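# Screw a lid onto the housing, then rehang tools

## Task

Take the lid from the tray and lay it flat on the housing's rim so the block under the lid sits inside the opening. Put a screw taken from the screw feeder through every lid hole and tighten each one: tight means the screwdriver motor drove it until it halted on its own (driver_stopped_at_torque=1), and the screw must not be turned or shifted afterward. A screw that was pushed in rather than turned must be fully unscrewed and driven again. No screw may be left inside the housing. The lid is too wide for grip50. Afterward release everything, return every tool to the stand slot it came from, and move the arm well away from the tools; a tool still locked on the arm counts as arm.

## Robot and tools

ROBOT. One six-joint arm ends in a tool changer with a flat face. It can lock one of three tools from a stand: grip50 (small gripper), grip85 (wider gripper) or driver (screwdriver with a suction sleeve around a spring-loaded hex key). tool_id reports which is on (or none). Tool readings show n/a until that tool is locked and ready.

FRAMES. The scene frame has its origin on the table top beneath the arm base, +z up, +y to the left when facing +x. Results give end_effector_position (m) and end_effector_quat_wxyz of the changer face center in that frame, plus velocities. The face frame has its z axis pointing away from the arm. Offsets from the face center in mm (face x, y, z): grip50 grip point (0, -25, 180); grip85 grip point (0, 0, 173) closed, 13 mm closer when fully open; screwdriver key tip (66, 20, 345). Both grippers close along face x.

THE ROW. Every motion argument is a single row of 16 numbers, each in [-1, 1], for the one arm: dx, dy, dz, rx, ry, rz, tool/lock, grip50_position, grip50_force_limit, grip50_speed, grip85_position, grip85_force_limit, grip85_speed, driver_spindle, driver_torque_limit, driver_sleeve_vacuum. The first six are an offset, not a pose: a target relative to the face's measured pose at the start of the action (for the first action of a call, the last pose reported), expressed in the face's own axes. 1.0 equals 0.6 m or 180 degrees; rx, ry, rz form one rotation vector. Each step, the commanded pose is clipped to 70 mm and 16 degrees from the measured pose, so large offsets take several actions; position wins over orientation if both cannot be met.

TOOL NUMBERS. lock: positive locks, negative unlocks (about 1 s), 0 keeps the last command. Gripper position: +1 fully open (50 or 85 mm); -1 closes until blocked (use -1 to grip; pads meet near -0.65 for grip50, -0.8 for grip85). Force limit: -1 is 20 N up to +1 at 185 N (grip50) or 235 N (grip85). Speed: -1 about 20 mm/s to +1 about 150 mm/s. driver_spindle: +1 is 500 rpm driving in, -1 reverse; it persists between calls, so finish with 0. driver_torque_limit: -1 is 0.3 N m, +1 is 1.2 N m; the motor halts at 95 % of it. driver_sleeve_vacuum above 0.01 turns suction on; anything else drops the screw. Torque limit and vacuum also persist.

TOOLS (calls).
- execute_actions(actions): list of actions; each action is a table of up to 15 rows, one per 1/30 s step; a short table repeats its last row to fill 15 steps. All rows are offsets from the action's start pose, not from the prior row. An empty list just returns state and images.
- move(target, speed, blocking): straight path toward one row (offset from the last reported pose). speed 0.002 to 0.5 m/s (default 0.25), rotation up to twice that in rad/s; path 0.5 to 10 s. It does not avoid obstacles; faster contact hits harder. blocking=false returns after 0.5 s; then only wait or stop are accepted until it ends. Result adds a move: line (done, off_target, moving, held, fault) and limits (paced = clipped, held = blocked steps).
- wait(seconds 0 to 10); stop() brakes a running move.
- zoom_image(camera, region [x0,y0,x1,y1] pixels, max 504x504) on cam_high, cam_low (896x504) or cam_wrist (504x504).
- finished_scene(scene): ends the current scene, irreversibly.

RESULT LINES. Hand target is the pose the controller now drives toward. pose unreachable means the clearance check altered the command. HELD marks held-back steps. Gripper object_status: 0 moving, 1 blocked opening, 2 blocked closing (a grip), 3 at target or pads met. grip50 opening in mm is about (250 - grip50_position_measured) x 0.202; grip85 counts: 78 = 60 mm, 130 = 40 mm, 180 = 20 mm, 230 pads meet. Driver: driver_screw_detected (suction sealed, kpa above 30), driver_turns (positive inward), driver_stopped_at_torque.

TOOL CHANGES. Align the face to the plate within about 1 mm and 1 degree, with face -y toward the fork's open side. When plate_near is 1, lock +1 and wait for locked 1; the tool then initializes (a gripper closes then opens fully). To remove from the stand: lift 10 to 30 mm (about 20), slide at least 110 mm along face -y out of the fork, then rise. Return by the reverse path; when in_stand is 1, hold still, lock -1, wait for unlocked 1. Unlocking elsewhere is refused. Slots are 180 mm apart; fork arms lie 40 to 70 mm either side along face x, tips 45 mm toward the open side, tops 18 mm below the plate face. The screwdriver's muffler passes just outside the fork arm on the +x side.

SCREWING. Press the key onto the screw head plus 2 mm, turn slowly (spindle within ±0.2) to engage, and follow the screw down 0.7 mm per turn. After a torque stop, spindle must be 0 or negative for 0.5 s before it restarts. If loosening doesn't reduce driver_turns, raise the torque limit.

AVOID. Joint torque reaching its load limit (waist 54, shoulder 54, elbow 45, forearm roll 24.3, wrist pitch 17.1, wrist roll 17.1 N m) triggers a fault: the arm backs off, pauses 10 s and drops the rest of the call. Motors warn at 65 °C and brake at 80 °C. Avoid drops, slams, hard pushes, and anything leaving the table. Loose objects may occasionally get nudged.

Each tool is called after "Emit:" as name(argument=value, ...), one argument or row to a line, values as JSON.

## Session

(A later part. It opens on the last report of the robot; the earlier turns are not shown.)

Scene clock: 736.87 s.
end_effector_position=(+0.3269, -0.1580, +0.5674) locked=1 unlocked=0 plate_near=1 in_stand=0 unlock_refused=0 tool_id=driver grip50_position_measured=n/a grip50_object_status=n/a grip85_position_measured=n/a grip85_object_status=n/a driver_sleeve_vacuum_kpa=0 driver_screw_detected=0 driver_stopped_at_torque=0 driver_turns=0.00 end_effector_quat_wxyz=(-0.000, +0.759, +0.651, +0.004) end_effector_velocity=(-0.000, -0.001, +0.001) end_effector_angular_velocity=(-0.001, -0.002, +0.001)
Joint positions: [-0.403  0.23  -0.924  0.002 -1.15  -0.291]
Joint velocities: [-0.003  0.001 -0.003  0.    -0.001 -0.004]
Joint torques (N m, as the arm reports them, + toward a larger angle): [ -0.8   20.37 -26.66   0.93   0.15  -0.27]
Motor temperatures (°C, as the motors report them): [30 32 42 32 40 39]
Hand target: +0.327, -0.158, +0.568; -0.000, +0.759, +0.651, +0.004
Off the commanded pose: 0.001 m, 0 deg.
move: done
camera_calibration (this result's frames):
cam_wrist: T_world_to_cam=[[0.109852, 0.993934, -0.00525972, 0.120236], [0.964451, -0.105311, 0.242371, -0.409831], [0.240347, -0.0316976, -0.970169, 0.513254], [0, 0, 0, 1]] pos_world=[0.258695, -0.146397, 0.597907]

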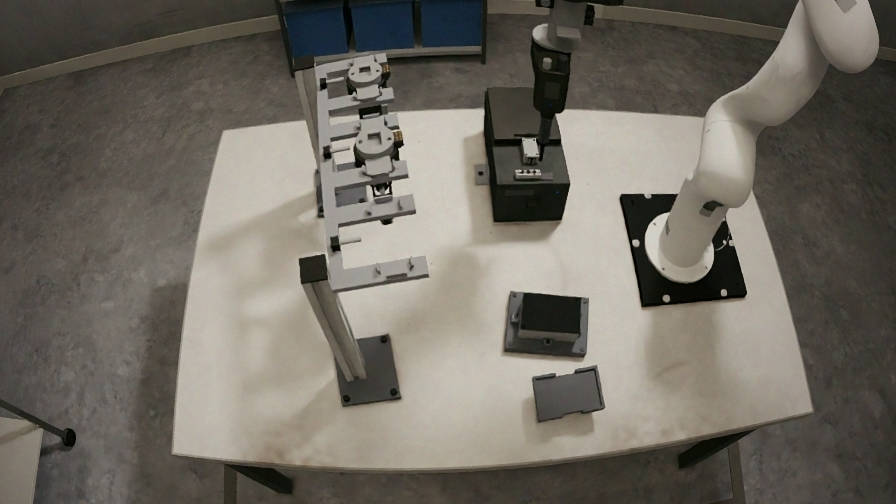

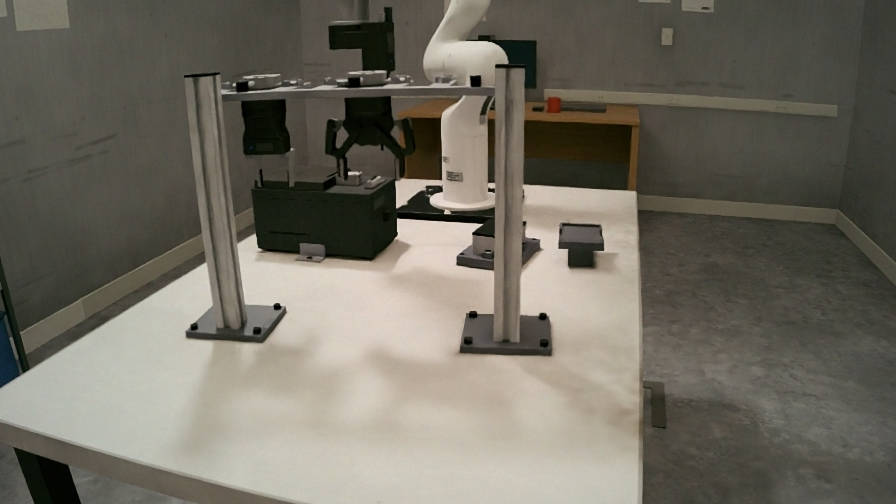

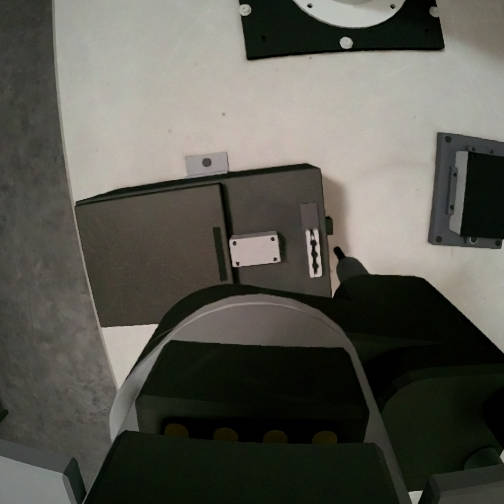

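Emit:
move(
  target=[-0.0255,0.0095,0.055,0,0,0,0,0,0,0,0,0,0,0,-1,-1],
  speed=0.06,
)

Emit:
zoom_image(
  camera="cam_wrist",
  region=[290,200,390,300],
)

Scene clock: 758.07 s.
end_effector_position=(+0.3303, -0.1738, +0.5345) locked=1 unlocked=0 plate_near=1 in_stand=0 unlock_refused=0 tool_id=driver grip50_position_measured=n/a grip50_object_status=n/a grip85_position_measured=n/a grip85_object_status=n/a driver_sleeve_vacuum_kpa=0 driver_screw_detected=0 driver_stopped_at_torque=0 driver_turns=0.00 end_effector_quat_wxyz=(-0.000, +0.759, +0.651, +0.004) end_effector_velocity=(+0.000, -0.001, -0.001) end_effector_angular_velocity=(+0.000, -0.000, +0.000)
Joint positions: [-0.438  0.192 -0.882  0.003 -1.069 -0.326]
Joint velocities: [-0.001 -0.001  0.     0.     0.002 -0.002]
Joint torques (N m, as the arm reports them, + toward a larger angle): [ -1.45  22.39 -27.06   1.17   0.07  -0.2 ]
Motor temperatures (°C, as the motors report them): [30 31 42 32 40 39]
Hand target: +0.330, -0.174, +0.534; -0.000, +0.759, +0.651, +0.004
Off the commanded pose: 0.000 m, 0 deg.
move: done
camera_calibration (this result's frames):
cam_wrist: T_world_to_cam=[[0.109967, 0.99392, -0.00544116, 0.135451], [0.964395, -0.105373, 0.242565, -0.406923], [0.240517, -0.0319217, -0.97012, 0.479895], [0, 0, 0, 1]] pos_world=[0.262117, -0.162187, 0.564998]

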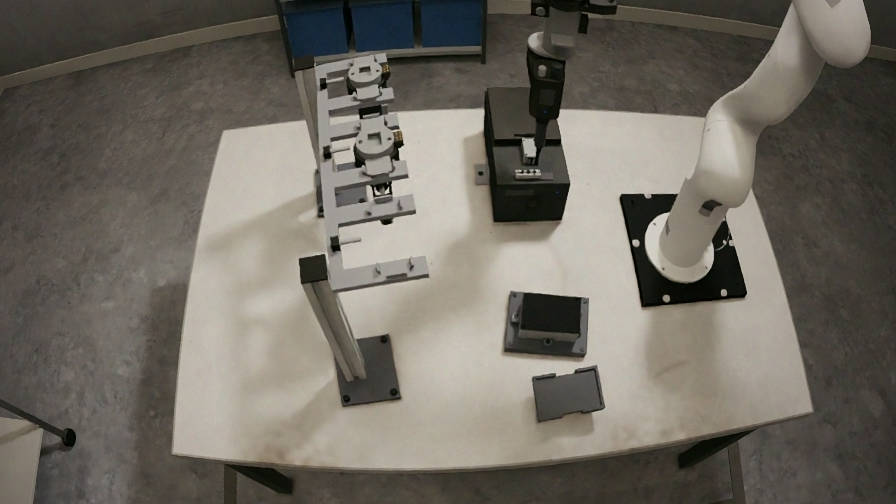

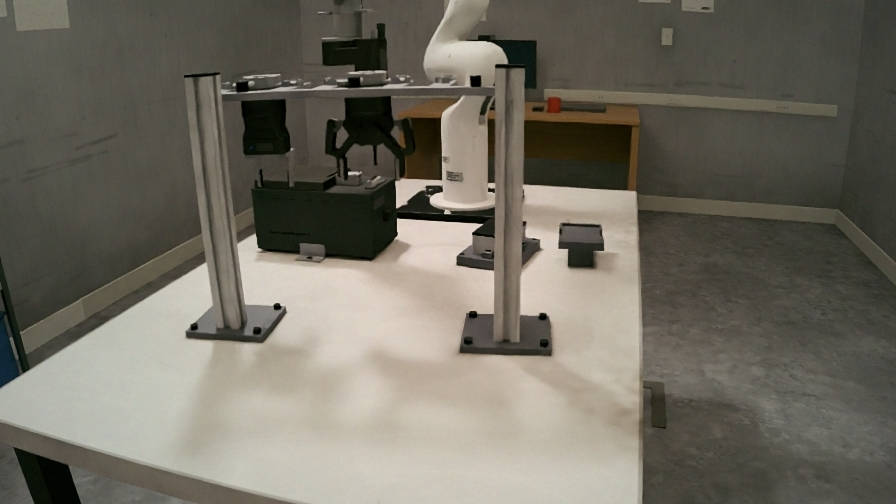

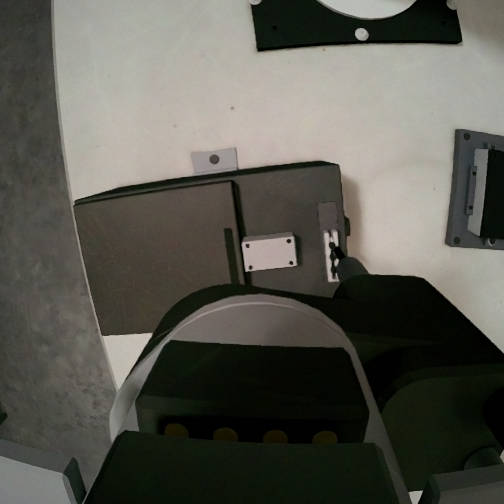

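Region (290, 200, 390, 300) of cam_wrist's 504x504 image, scaled by 5.040, with more detail than that image has.

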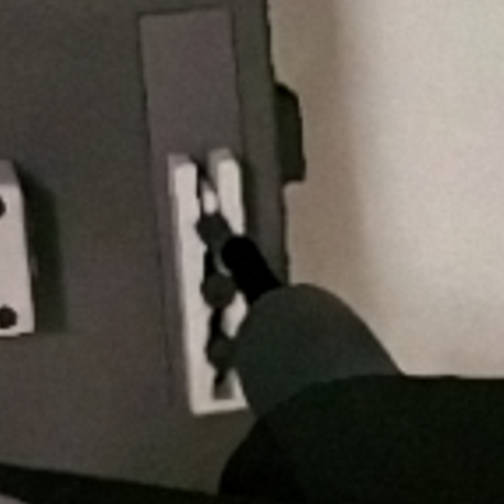

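Emit:
execute_actions(
  actions=[
    [[0,0.0025,0.015,0,0,0,0,0,0,0,0,0,0,0,-1,1]],
    [[0,0,0.012,0,0,0,0,0,0,0,0,0,0,0,-1,1]],
  ],
)

Emit:
zoom_image(
  camera="cam_wrist",
  region=[305,215,375,285],
)

Emit:
zoom_image(
  camera="cam_high",
  region=[500,140,570,200],
)

Scene clock: 772.00 s.
end_effector_position=(+0.3319, -0.1740, +0.5184) locked=1 unlocked=0 plate_near=1 in_stand=0 unlock_refused=0 tool_id=driver grip50_position_measured=n/a grip50_object_status=n/a grip85_position_measured=n/a grip85_object_status=n/a driver_sleeve_vacuum_kpa=14 driver_screw_detected=0 driver_stopped_at_torque=0 driver_turns=0.00 end_effector_quat_wxyz=(-0.000, +0.759, +0.651, +0.004) end_effector_velocity=(+0.000, +0.000, -0.000) end_effector_angular_velocity=(+0.001, +0.001, +0.001)
Joint positions: [-0.436  0.181 -0.855  0.003 -1.031 -0.325]
Joint velocities: [ 0.001 -0.001 -0.     0.    -0.001 -0.   ]
Joint torques (N m, as the arm reports them, + toward a larger angle): [ -1.19  23.82 -26.88   0.97   0.05  -0.29]
Motor temperatures (°C, as the motors report them): [30 31 42 32 40 39]
Hand target: +0.332, -0.174, +0.518; -0.000, +0.759, +0.651, +0.004
Off the commanded pose: 0.000 m, 0 deg.
Step readings (end_effector_position; steps 1 to 15: 1st action; 16 to 30: 2nd action):
0: (+0.3303, -0.1739, +0.5343)
1: (+0.3303, -0.1739, +0.5343)
2: (+0.3305, -0.1739, +0.5336)
4: (+0.3313, -0.1740, +0.5293)
8: (+0.3317, -0.1739, +0.5256)
15: (+0.3319, -0.1740, +0.5256)
16: (+0.3319, -0.1740, +0.5256)
17: (+0.3319, -0.1740, +0.5249)
19: (+0.3320, -0.1740, +0.5214)
23: (+0.3318, -0.1739, +0.5185)
30: end_effector_position above
camera_calibration (this result's frames):
cam_wrist: T_world_to_cam=[[0.110032, 0.993913, -0.00555377, 0.135394], [0.964337, -0.105401, 0.242785, -0.404668], [0.240721, -0.0320697, -0.970064, 0.463818], [0, 0, 0, 1]] pos_world=[0.263688, -0.162348, 0.548932]

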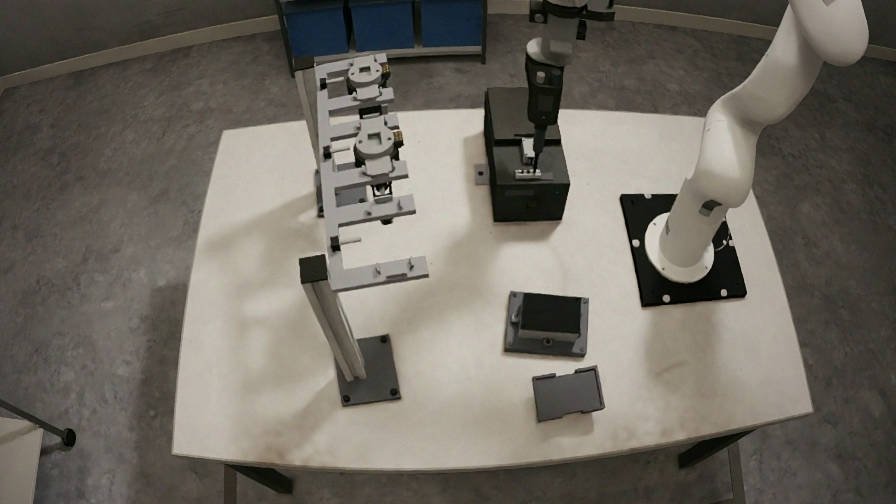

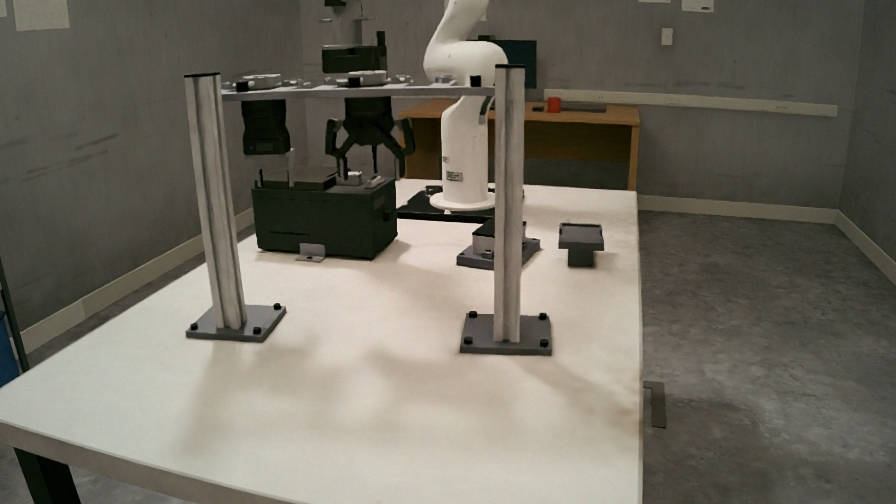

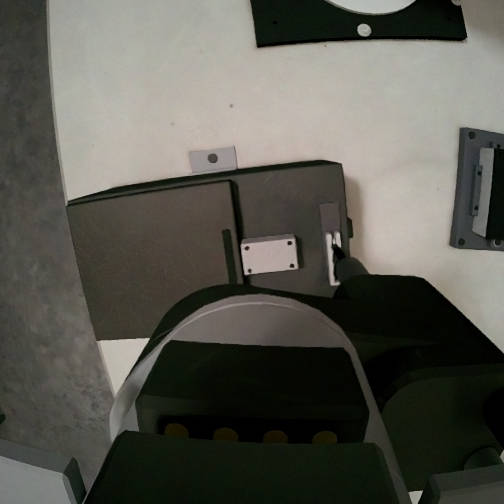

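Region (305, 215, 375, 285) of cam_wrist's 504x504 image, scaled by 7.200, with more detail than that image has.

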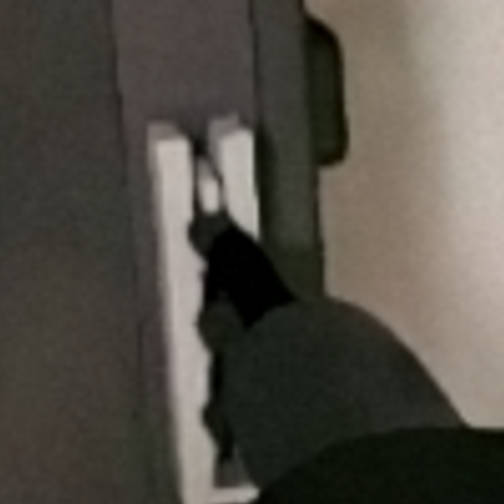

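Region (500, 140, 570, 200) of cam_high's 896x504 image, scaled by 7.200, with more detail than that image has; it fills the top 432 rows of this view, and the rest is white.

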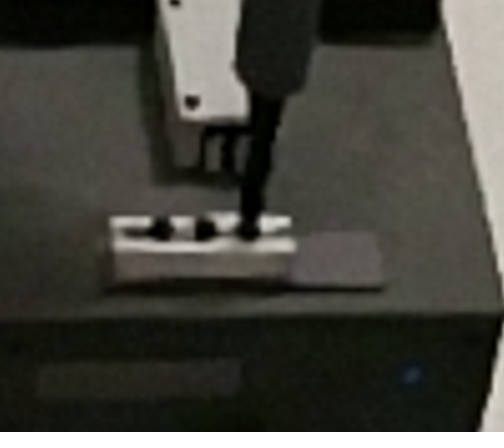

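Emit:
execute_actions(
  actions=[
    [[-0.0008,0,0.006,0,0,0,0,0,0,0,0,0,0,0,-1,1]],
    [[0,0,0.003,0,0,0,0,0,0,0,0,0,0,0,-1,1]],
    [[0,0,0.002,0,0,0,0,0,0,0,0,0,0,0,-1,1]],
  ],
)

Emit:
zoom_image(
  camera="cam_high",
  region=[500,140,570,200],
)

Emit:
zoom_image(
  camera="cam_wrist",
  region=[305,215,375,285],
)

Scene clock: 785.47 s.
end_effector_position=(+0.3319, -0.1745, +0.5120) locked=1 unlocked=0 plate_near=1 in_stand=0 unlock_refused=0 tool_id=driver grip50_position_measured=n/a grip50_object_status=n/a grip85_position_measured=n/a grip85_object_status=n/a driver_sleeve_vacuum_kpa=40 driver_screw_detected=1 driver_stopped_at_torque=0 driver_turns=0.00 end_effector_quat_wxyz=(-0.000, +0.759, +0.651, +0.004) end_effector_velocity=(+0.000, -0.000, +0.001) end_effector_angular_velocity=(-0.001, -0.001, +0.001)
Joint positions: [-0.438  0.177 -0.844  0.003 -1.016 -0.326]
Joint velocities: [ 0.001  0.    -0.001 -0.001 -0.     0.   ]
Joint torques (N m, as the arm reports them, + toward a larger angle): [ -1.43  21.22 -25.51   1.     0.19  -0.25]
Motor temperatures (°C, as the motors report them): [30 31 42 32 40 39]
Hand target: +0.332, -0.174, +0.512; -0.000, +0.759, +0.651, +0.004
Off the commanded pose: 0.000 m, 0 deg.
Step readings (end_effector_position; steps 1 to 15: 1st action; 16 to 30: 2nd action; 31 to 45: 3rd action):
0: (+0.3319, -0.1740, +0.5184)
1: (+0.3319, -0.1740, +0.5184)
2: (+0.3319, -0.1741, +0.5180)
4: (+0.3319, -0.1743, +0.5163)
8: (+0.3318, -0.1744, +0.5149)
15: (+0.3319, -0.1745, +0.5149)
16: (+0.3319, -0.1745, +0.5149)
17: (+0.3319, -0.1745, +0.5147)
19: (+0.3319, -0.1745, +0.5138)
23: (+0.3319, -0.1745, +0.5131)
30: (+0.3319, -0.1745, +0.5131)
31: (+0.3319, -0.1745, +0.5131)
32: (+0.3319, -0.1745, +0.5130)
34: (+0.3320, -0.1745, +0.5126)
38: (+0.3319, -0.1745, +0.5121)
45: end_effector_position above
camera_calibration (this result's frames):
cam_wrist: T_world_to_cam=[[0.110066, 0.993908, -0.00565709, 0.135856], [0.964274, -0.1054, 0.243037, -0.403243], [0.240961, -0.032205, -0.97, 0.457393], [0, 0, 0, 1]] pos_world=[0.26367, -0.1628, 0.542443]

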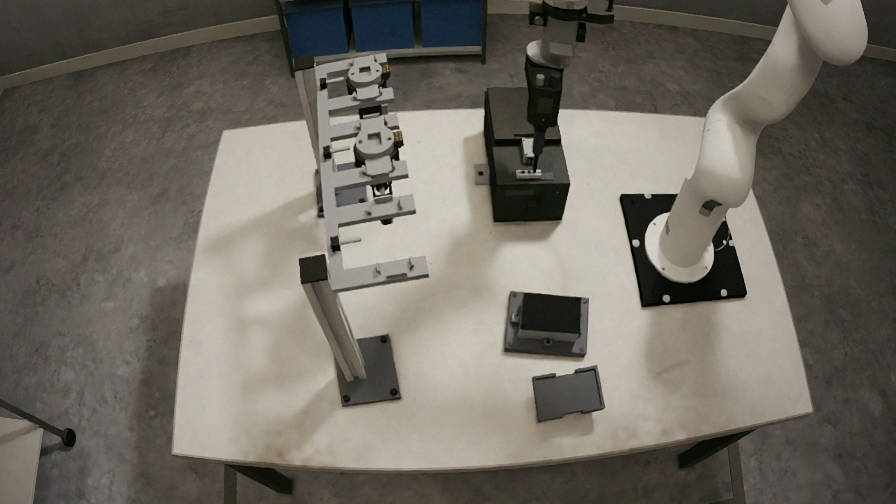

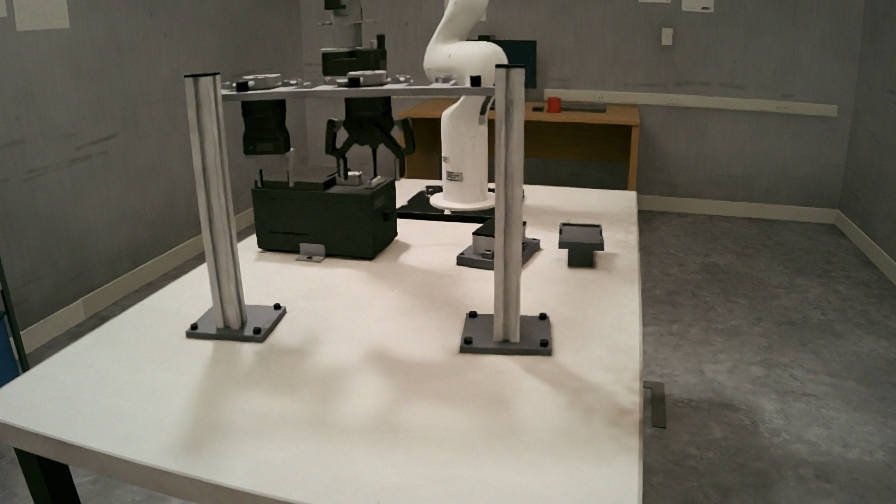

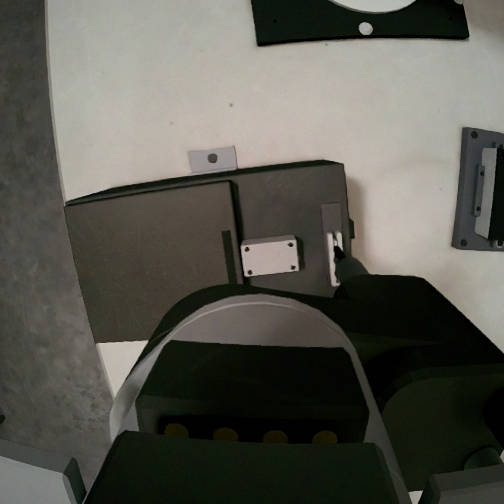

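Region (500, 140, 570, 200) of cam_high's 896x504 image, scaled by 7.200, with more detail than that image has; it fills the top 432 rows of this view, and the rest is white.

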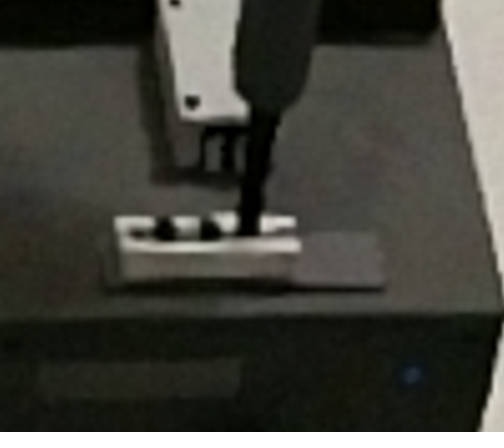

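Region (305, 215, 375, 285) of cam_wrist's 504x504 image, scaled by 7.200, with more detail than that image has.

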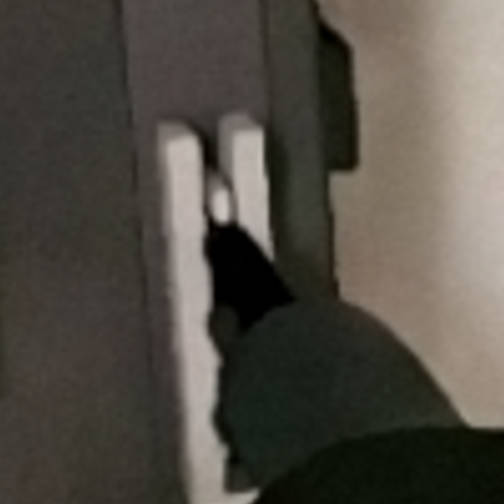

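Emit:
move(
  target=[0,0,-0.075,0,0,0,0,0,0,0,0,0,0,0,-1,1],
  speed=0.03,
)

Scene clock: 795.47 s.
end_effector_position=(+0.3317, -0.1747, +0.5569) locked=1 unlocked=0 plate_near=1 in_stand=0 unlock_refused=0 tool_id=driver grip50_position_measured=n/a grip50_object_status=n/a grip85_position_measured=n/a grip85_object_status=n/a driver_sleeve_vacuum_kpa=39 driver_screw_detected=1 driver_stopped_at_torque=0 driver_turns=0.00 end_effector_quat_wxyz=(-0.000, +0.759, +0.651, +0.004) end_effector_velocity=(+0.000, +0.000, +0.000) end_effector_angular_velocity=(+0.002, +0.003, +0.001)
Joint positions: [-0.438  0.197 -0.928  0.003 -1.12  -0.326]
Joint velocities: [ 0.001 -0.001 -0.001  0.    -0.003 -0.   ]
Joint torques (N m, as the arm reports them, + toward a larger angle): [ -2.48  21.76 -26.37   0.86   0.15  -0.18]
Motor temperatures (°C, as the motors report them): [30 31 42 32 40 39]
Hand target: +0.332, -0.175, +0.557; -0.000, +0.759, +0.651, +0.004
Off the commanded pose: 0.000 m, 0 deg.
move: done
camera_calibration (this result's frames):
cam_wrist: T_world_to_cam=[[0.109908, 0.993926, -0.00554344, 0.136323], [0.964304, -0.105277, 0.24297, -0.4139], [0.240911, -0.0320498, -0.970018, 0.501032], [0, 0, 0, 1]] pos_world=[0.263439, -0.163011, 0.587331]

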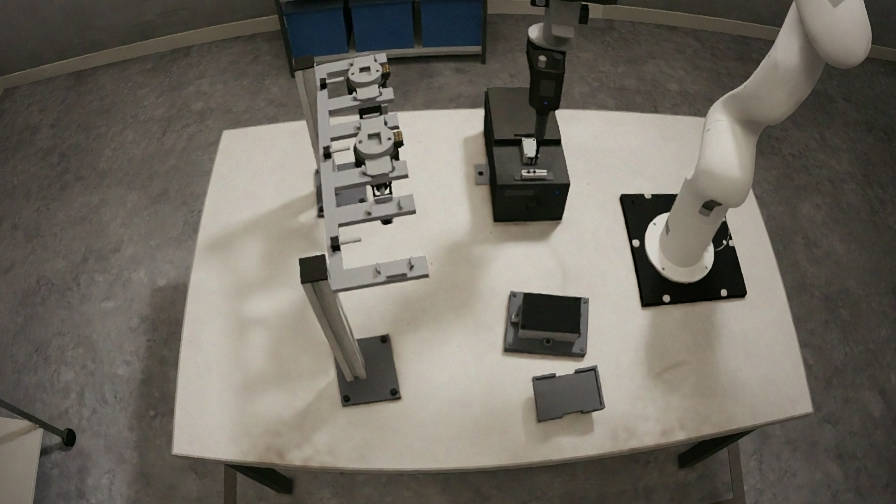

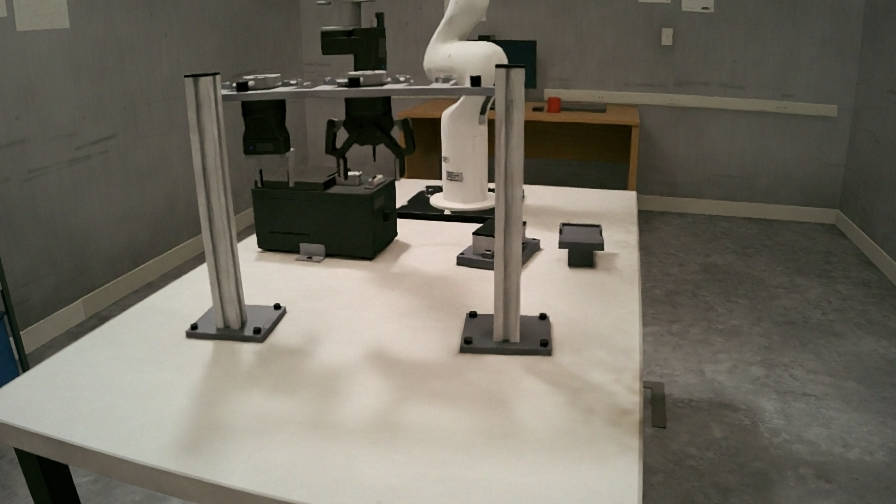

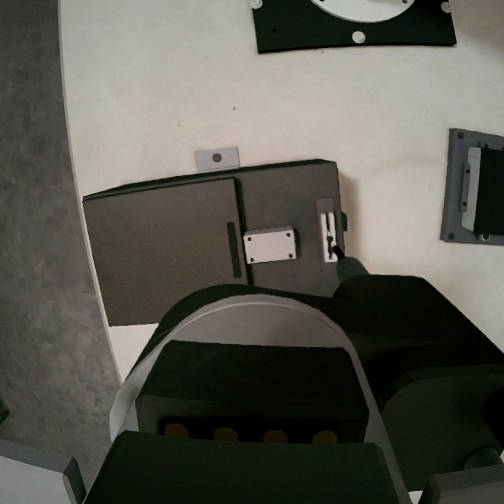

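Emit:
move(
  target=[0.4993,-0.0055,0.095,0,0,0,0,0,0,0,0,0,0,0,-1,1],
  speed=0.15,
)

Emit:
move(
  target=[0,0,0.09,0,0,0,0,0,0,0,0,0,0,0,-1,1],
  speed=0.08,
)

Emit:
zoom_image(
  camera="cam_wrist",
  region=[280,190,380,290],
)

Scene clock: 810.53 s.
end_effector_position=(+0.3747, +0.1220, +0.5016) locked=1 unlocked=0 plate_near=1 in_stand=0 unlock_refused=0 tool_id=driver grip50_position_measured=n/a grip50_object_status=n/a grip85_position_measured=n/a grip85_object_status=n/a driver_sleeve_vacuum_kpa=39 driver_screw_detected=1 driver_stopped_at_torque=0 driver_turns=0.00 end_effector_quat_wxyz=(-0.001, +0.759, +0.651, +0.004) end_effector_velocity=(+0.000, +0.001, +0.000) end_effector_angular_velocity=(-0.000, +0.001, -0.000)
Joint positions: [ 0.362  0.111 -0.873 -0.001 -0.98   0.476]
Joint velocities: [ 0.002 -0.002 -0.002 -0.    -0.001  0.002]
Joint torques (N m, as the arm reports them, + toward a larger angle): [ -1.35  27.03 -26.69   0.66   0.79  -0.13]
Motor temperatures (°C, as the motors report them): [30 31 43 32 40 39]
Hand target: +0.375, +0.122, +0.502; -0.001, +0.759, +0.651, +0.004
Off the commanded pose: 0.000 m, 0 deg.
move: done
camera_calibration (this result's frames):
cam_wrist: T_world_to_cam=[[0.110277, 0.99389, -0.00466884, -0.164136], [0.964538, -0.105884, 0.241773, -0.410122], [0.239801, -0.0311652, -0.970322, 0.447064], [0, 0, 0, 1]] pos_world=[0.306472, 0.133641, 0.532186]

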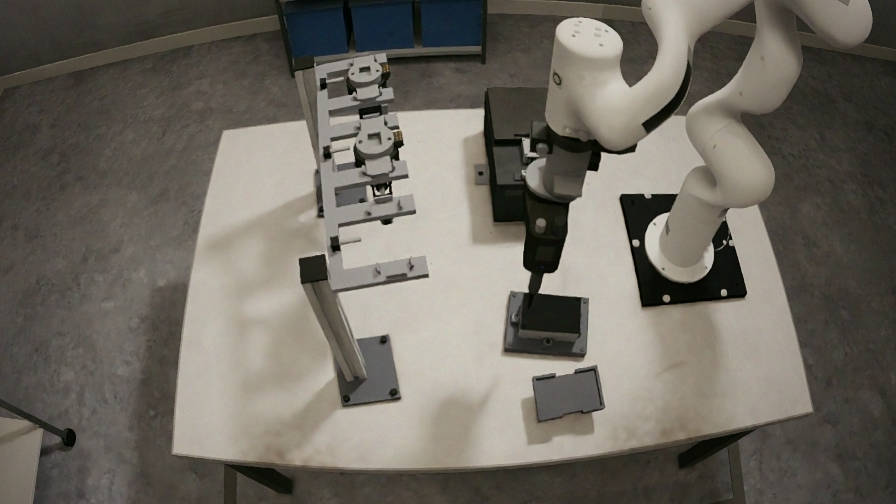

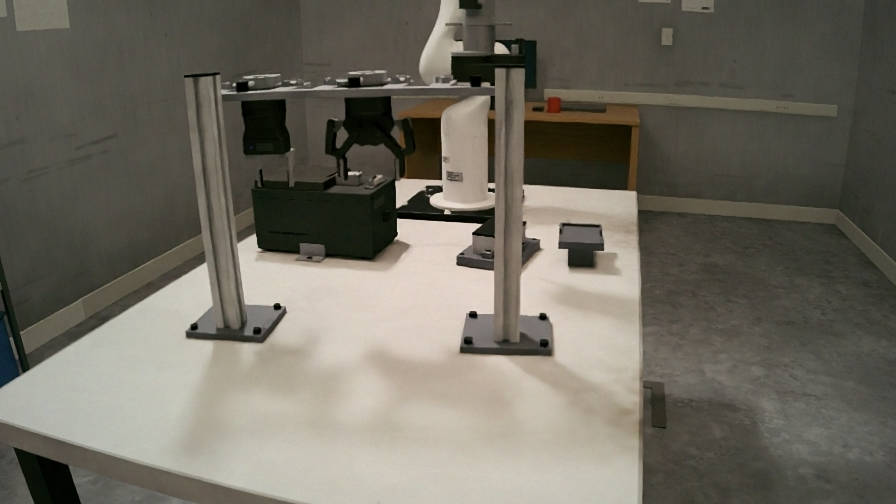

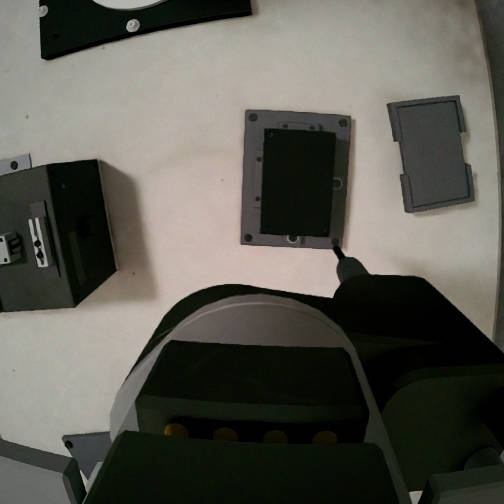

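Scene clock: 811.60 s.
end_effector_position=(+0.3750, +0.1223, +0.4479) locked=1 unlocked=0 plate_near=1 in_stand=0 unlock_refused=0 tool_id=driver grip50_position_measured=n/a grip50_object_status=n/a grip85_position_measured=n/a grip85_object_status=n/a driver_sleeve_vacuum_kpa=39 driver_screw_detected=1 driver_stopped_at_torque=0 driver_turns=0.00 end_effector_quat_wxyz=(-0.001, +0.759, +0.651, +0.004) end_effector_velocity=(+0.000, -0.000, -0.001) end_effector_angular_velocity=(-0.000, -0.001, +0.001)
Joint positions: [ 0.361  0.065 -0.791 -0.001 -0.851  0.476]
Joint velocities: [-0.001 -0.001  0.001 -0.001  0.002 -0.001]
Joint torques (N m, as the arm reports them, + toward a larger angle): [ -1.94  28.25 -25.81   0.77   0.86  -0.15]
Motor temperatures (°C, as the motors report them): [30 31 43 32 40 39]
Hand target: +0.375, +0.122, +0.448; -0.001, +0.759, +0.651, +0.004
Off the commanded pose: 0.000 m, 0 deg.
move: done
camera_calibration (this result's frames):
cam_wrist: T_world_to_cam=[[0.110465, 0.993869, -0.00458645, -0.164812], [0.964402, -0.106072, 0.242236, -0.397563], [0.240264, -0.0311817, -0.970207, 0.394599], [0, 0, 0, 1]] pos_world=[0.306808, 0.133935, 0.478391]

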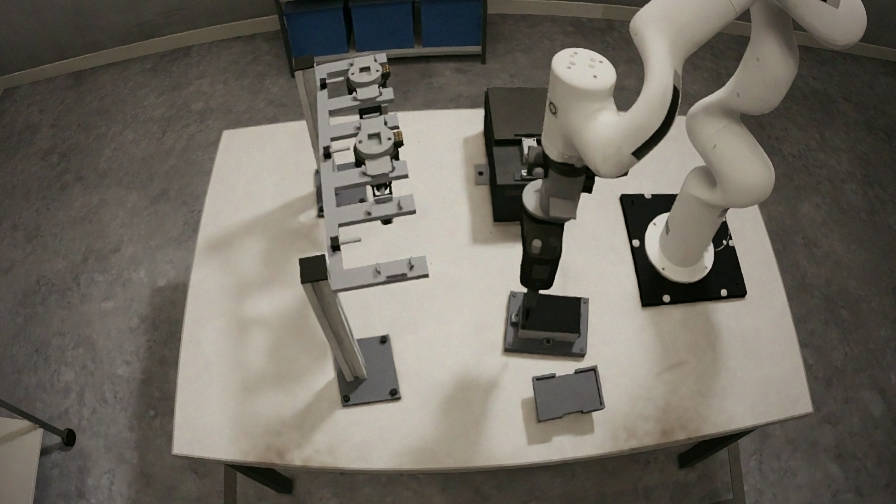

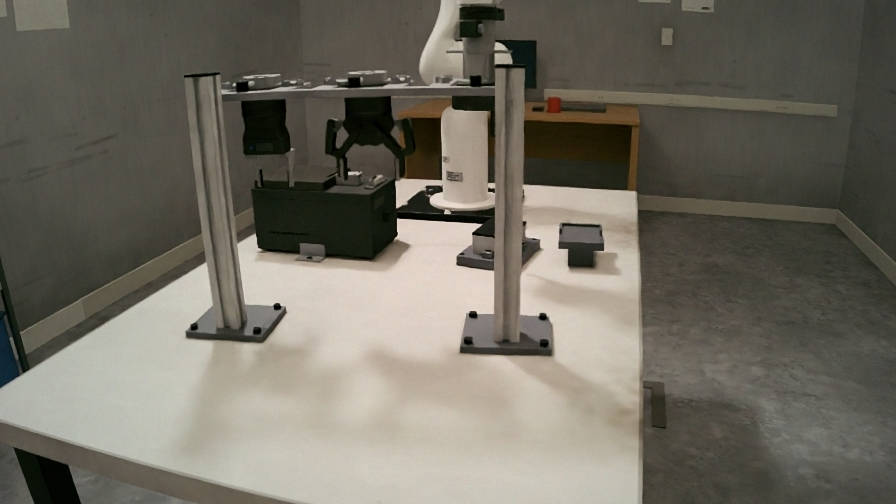

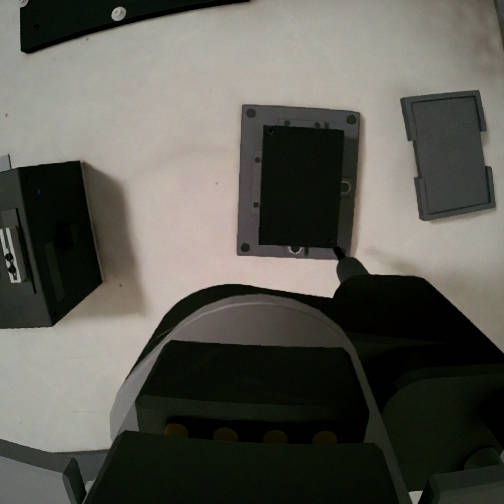

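Region (280, 190, 380, 290) of cam_wrist's 504x504 image, scaled by 5.040, with more detail than that image has.

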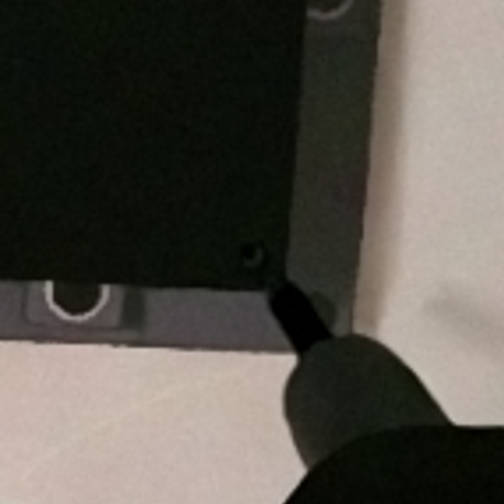

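Emit:
execute_actions(
  actions=[
    [[0,0.001,0.015,0,0,0,0,0,0,0,0,0,0,0,-1,1]],
    [[0,0,0.01,0,0,0,0,0,0,0,0,0,0,0,-1,1]],
  ],
)

Emit:
zoom_image(
  camera="cam_wrist",
  region=[310,220,360,270],
)

Emit:
zoom_image(
  camera="cam_high",
  region=[495,270,565,330],
)

Scene clock: 821.43 s.
end_effector_position=(+0.3757, +0.1223, +0.4330) locked=1 unlocked=0 plate_near=1 in_stand=0 unlock_refused=0 tool_id=driver grip50_position_measured=n/a grip50_object_status=n/a grip85_position_measured=n/a grip85_object_status=n/a driver_sleeve_vacuum_kpa=39 driver_screw_detected=1 driver_stopped_at_torque=0 driver_turns=0.00 end_effector_quat_wxyz=(-0.001, +0.759, +0.651, +0.005) end_effector_velocity=(+0.000, +0.000, -0.000) end_effector_angular_velocity=(+0.001, -0.001, -0.000)
Joint positions: [ 0.361  0.047 -0.772 -0.001 -0.814  0.475]
Joint velocities: [ 0.    -0.     0.001  0.     0.002 -0.   ]
Joint torques (N m, as the arm reports them, + toward a larger angle): [ -2.2   29.75 -24.95   0.54   0.86  -0.27]
Motor temperatures (°C, as the motors report them): [30 31 43 32 40 39]
Hand target: +0.376, +0.122, +0.433; -0.001, +0.759, +0.651, +0.004
Off the commanded pose: 0.000 m, 0 deg.
Step readings (end_effector_position; steps 1 to 15: 1st action; 16 to 30: 2nd action):
0: (+0.3749, +0.1223, +0.4476)
1: (+0.3749, +0.1223, +0.4476)
2: (+0.3751, +0.1223, +0.4469)
4: (+0.3755, +0.1223, +0.4427)
8: (+0.3754, +0.1221, +0.4389)
15: (+0.3757, +0.1222, +0.4389)
16: (+0.3757, +0.1222, +0.4389)
17: (+0.3757, +0.1223, +0.4384)
19: (+0.3758, +0.1223, +0.4355)
23: (+0.3755, +0.1222, +0.4330)
30: end_effector_position above
camera_calibration (this result's frames):
cam_wrist: T_world_to_cam=[[0.110516, 0.993864, -0.00450574, -0.165011], [0.96433, -0.106133, 0.242495, -0.394738], [0.240529, -0.0311447, -0.970142, 0.379874], [0, 0, 0, 1]] pos_world=[0.307524, 0.133935, 0.46351]

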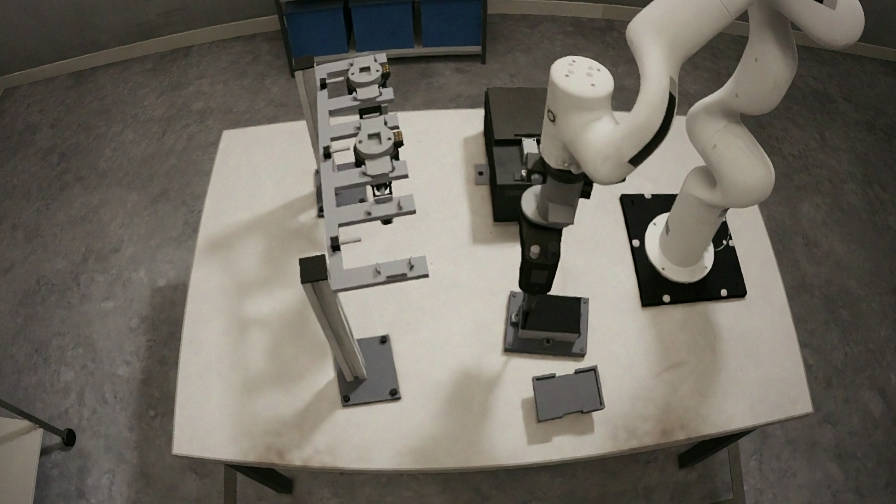

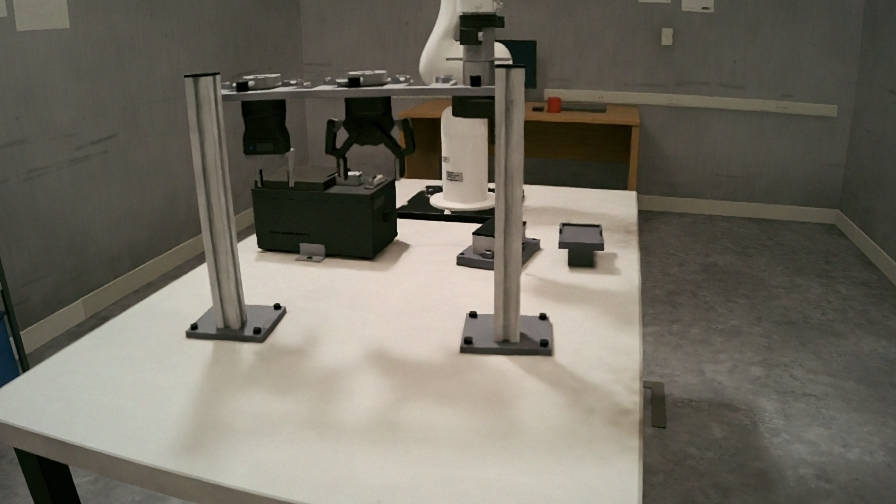

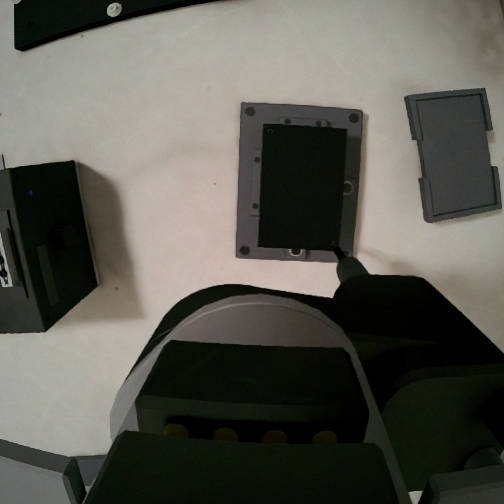

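Region (310, 220, 360, 270) of cam_wrist's 504x504 image, scaled by 10.080, with more detail than that image has.

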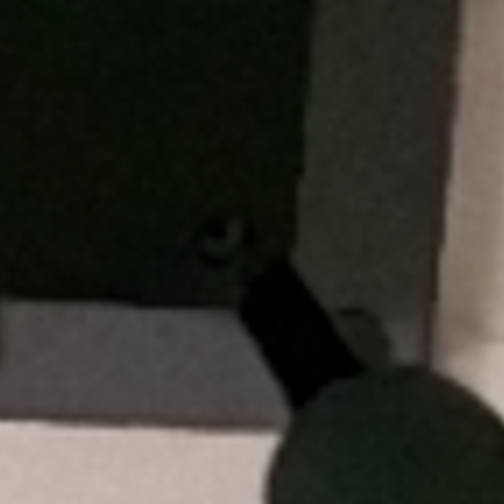

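Region (495, 270, 565, 330) of cam_high's 896x504 image, scaled by 7.200, with more detail than that image has; it fills the top 432 rows of this view, and the rest is white.

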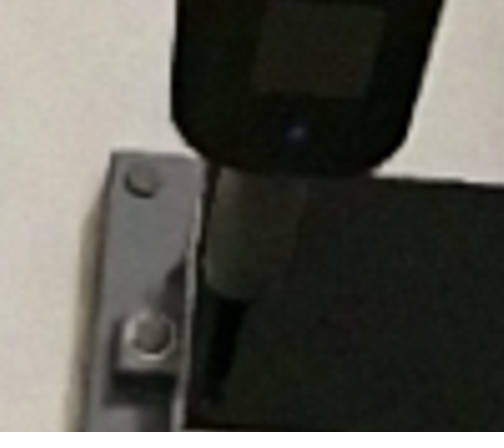

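Emit:
execute_actions(
  actions=[
    [[0.0004,0.001,0.008,0,0,0,0,0,0,0,0,0,0,0,-1,1]],
    [[0,0,0.006,0,0,0,0,0,0,0,0,0,0,0,-1,1]],
  ],
)

Emit:
zoom_image(
  camera="cam_wrist",
  region=[310,220,360,270],
)

Scene clock: 849.47 s.
end_effector_position=(+0.3764, +0.1225, +0.4247) locked=1 unlocked=0 plate_near=1 in_stand=0 unlock_refused=0 tool_id=driver grip50_position_measured=n/a grip50_object_status=n/a grip85_position_measured=n/a grip85_object_status=n/a driver_sleeve_vacuum_kpa=39 driver_screw_detected=1 driver_stopped_at_torque=0 driver_turns=0.00 end_effector_quat_wxyz=(-0.001, +0.759, +0.651, +0.005) end_effector_velocity=(-0.000, +0.000, +0.000) end_effector_angular_velocity=(+0.000, +0.000, -0.000)
Joint positions: [ 0.36   0.035 -0.763 -0.001 -0.793  0.475]
Joint velocities: [ 0.     0.    -0.     0.    -0.001  0.   ]
Joint torques (N m, as the arm reports them, + toward a larger angle): [ -1.75  30.1  -25.16   0.47   0.79  -0.23]
Motor temperatures (°C, as the motors report them): [30 31 43 32 40 39]
Hand target: +0.376, +0.122, +0.425; -0.001, +0.759, +0.651, +0.005
Off the commanded pose: 0.000 m, 0 deg.
Step readings (end_effector_position; steps 1 to 15: 1st action; 16 to 30: 2nd action):
0: (+0.3757, +0.1223, +0.4329)
1: (+0.3757, +0.1223, +0.4329)
2: (+0.3758, +0.1223, +0.4325)
4: (+0.3762, +0.1224, +0.4302)
8: (+0.3762, +0.1224, +0.4282)
15: (+0.3764, +0.1225, +0.4282)
16: (+0.3764, +0.1225, +0.4282)
17: (+0.3765, +0.1225, +0.4279)
19: (+0.3765, +0.1225, +0.4261)
23: (+0.3763, +0.1224, +0.4247)
30: end_effector_position above
camera_calibration (this result's frames):
cam_wrist: T_world_to_cam=[[0.110545, 0.993861, -0.00446353, -0.165348], [0.964291, -0.106166, 0.242636, -0.393419], [0.240673, -0.0311264, -0.970107, 0.371567], [0, 0, 0, 1]] pos_world=[0.308223, 0.134131, 0.455179]

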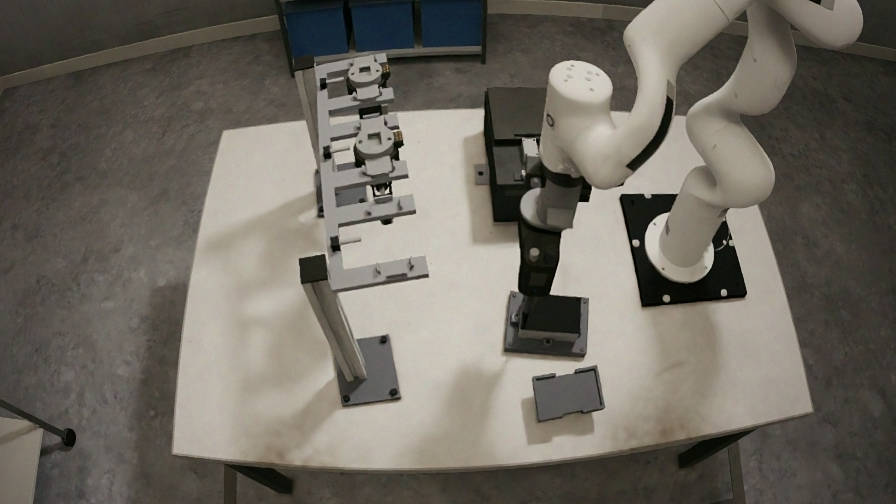

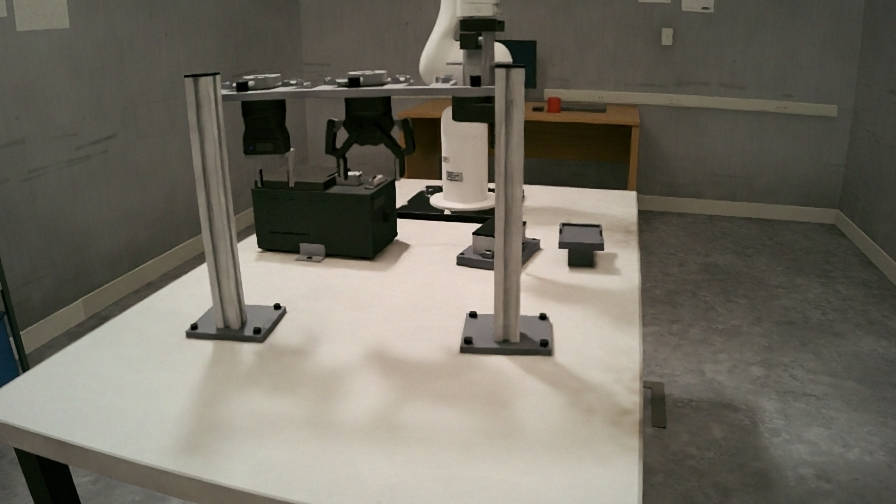

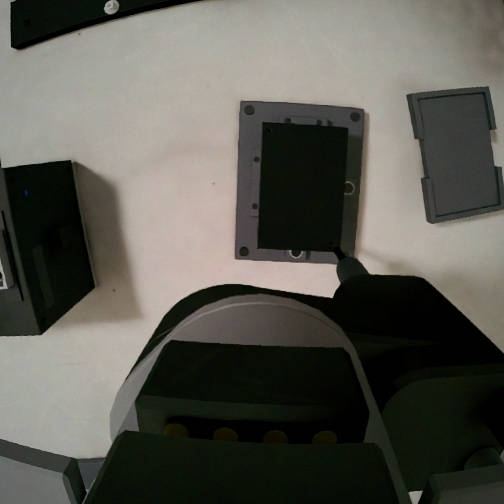

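Region (310, 220, 360, 270) of cam_wrist's 504x504 image, scaled by 10.080, with more detail than that image has.

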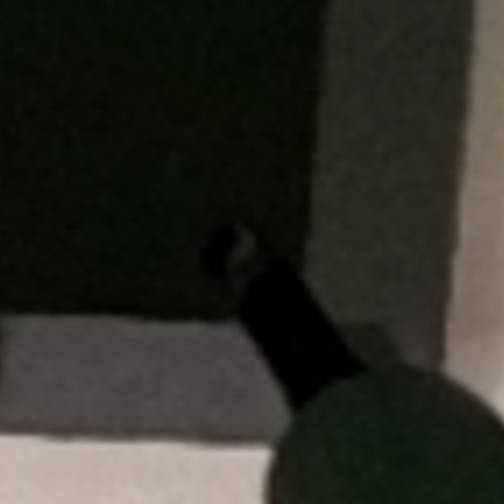

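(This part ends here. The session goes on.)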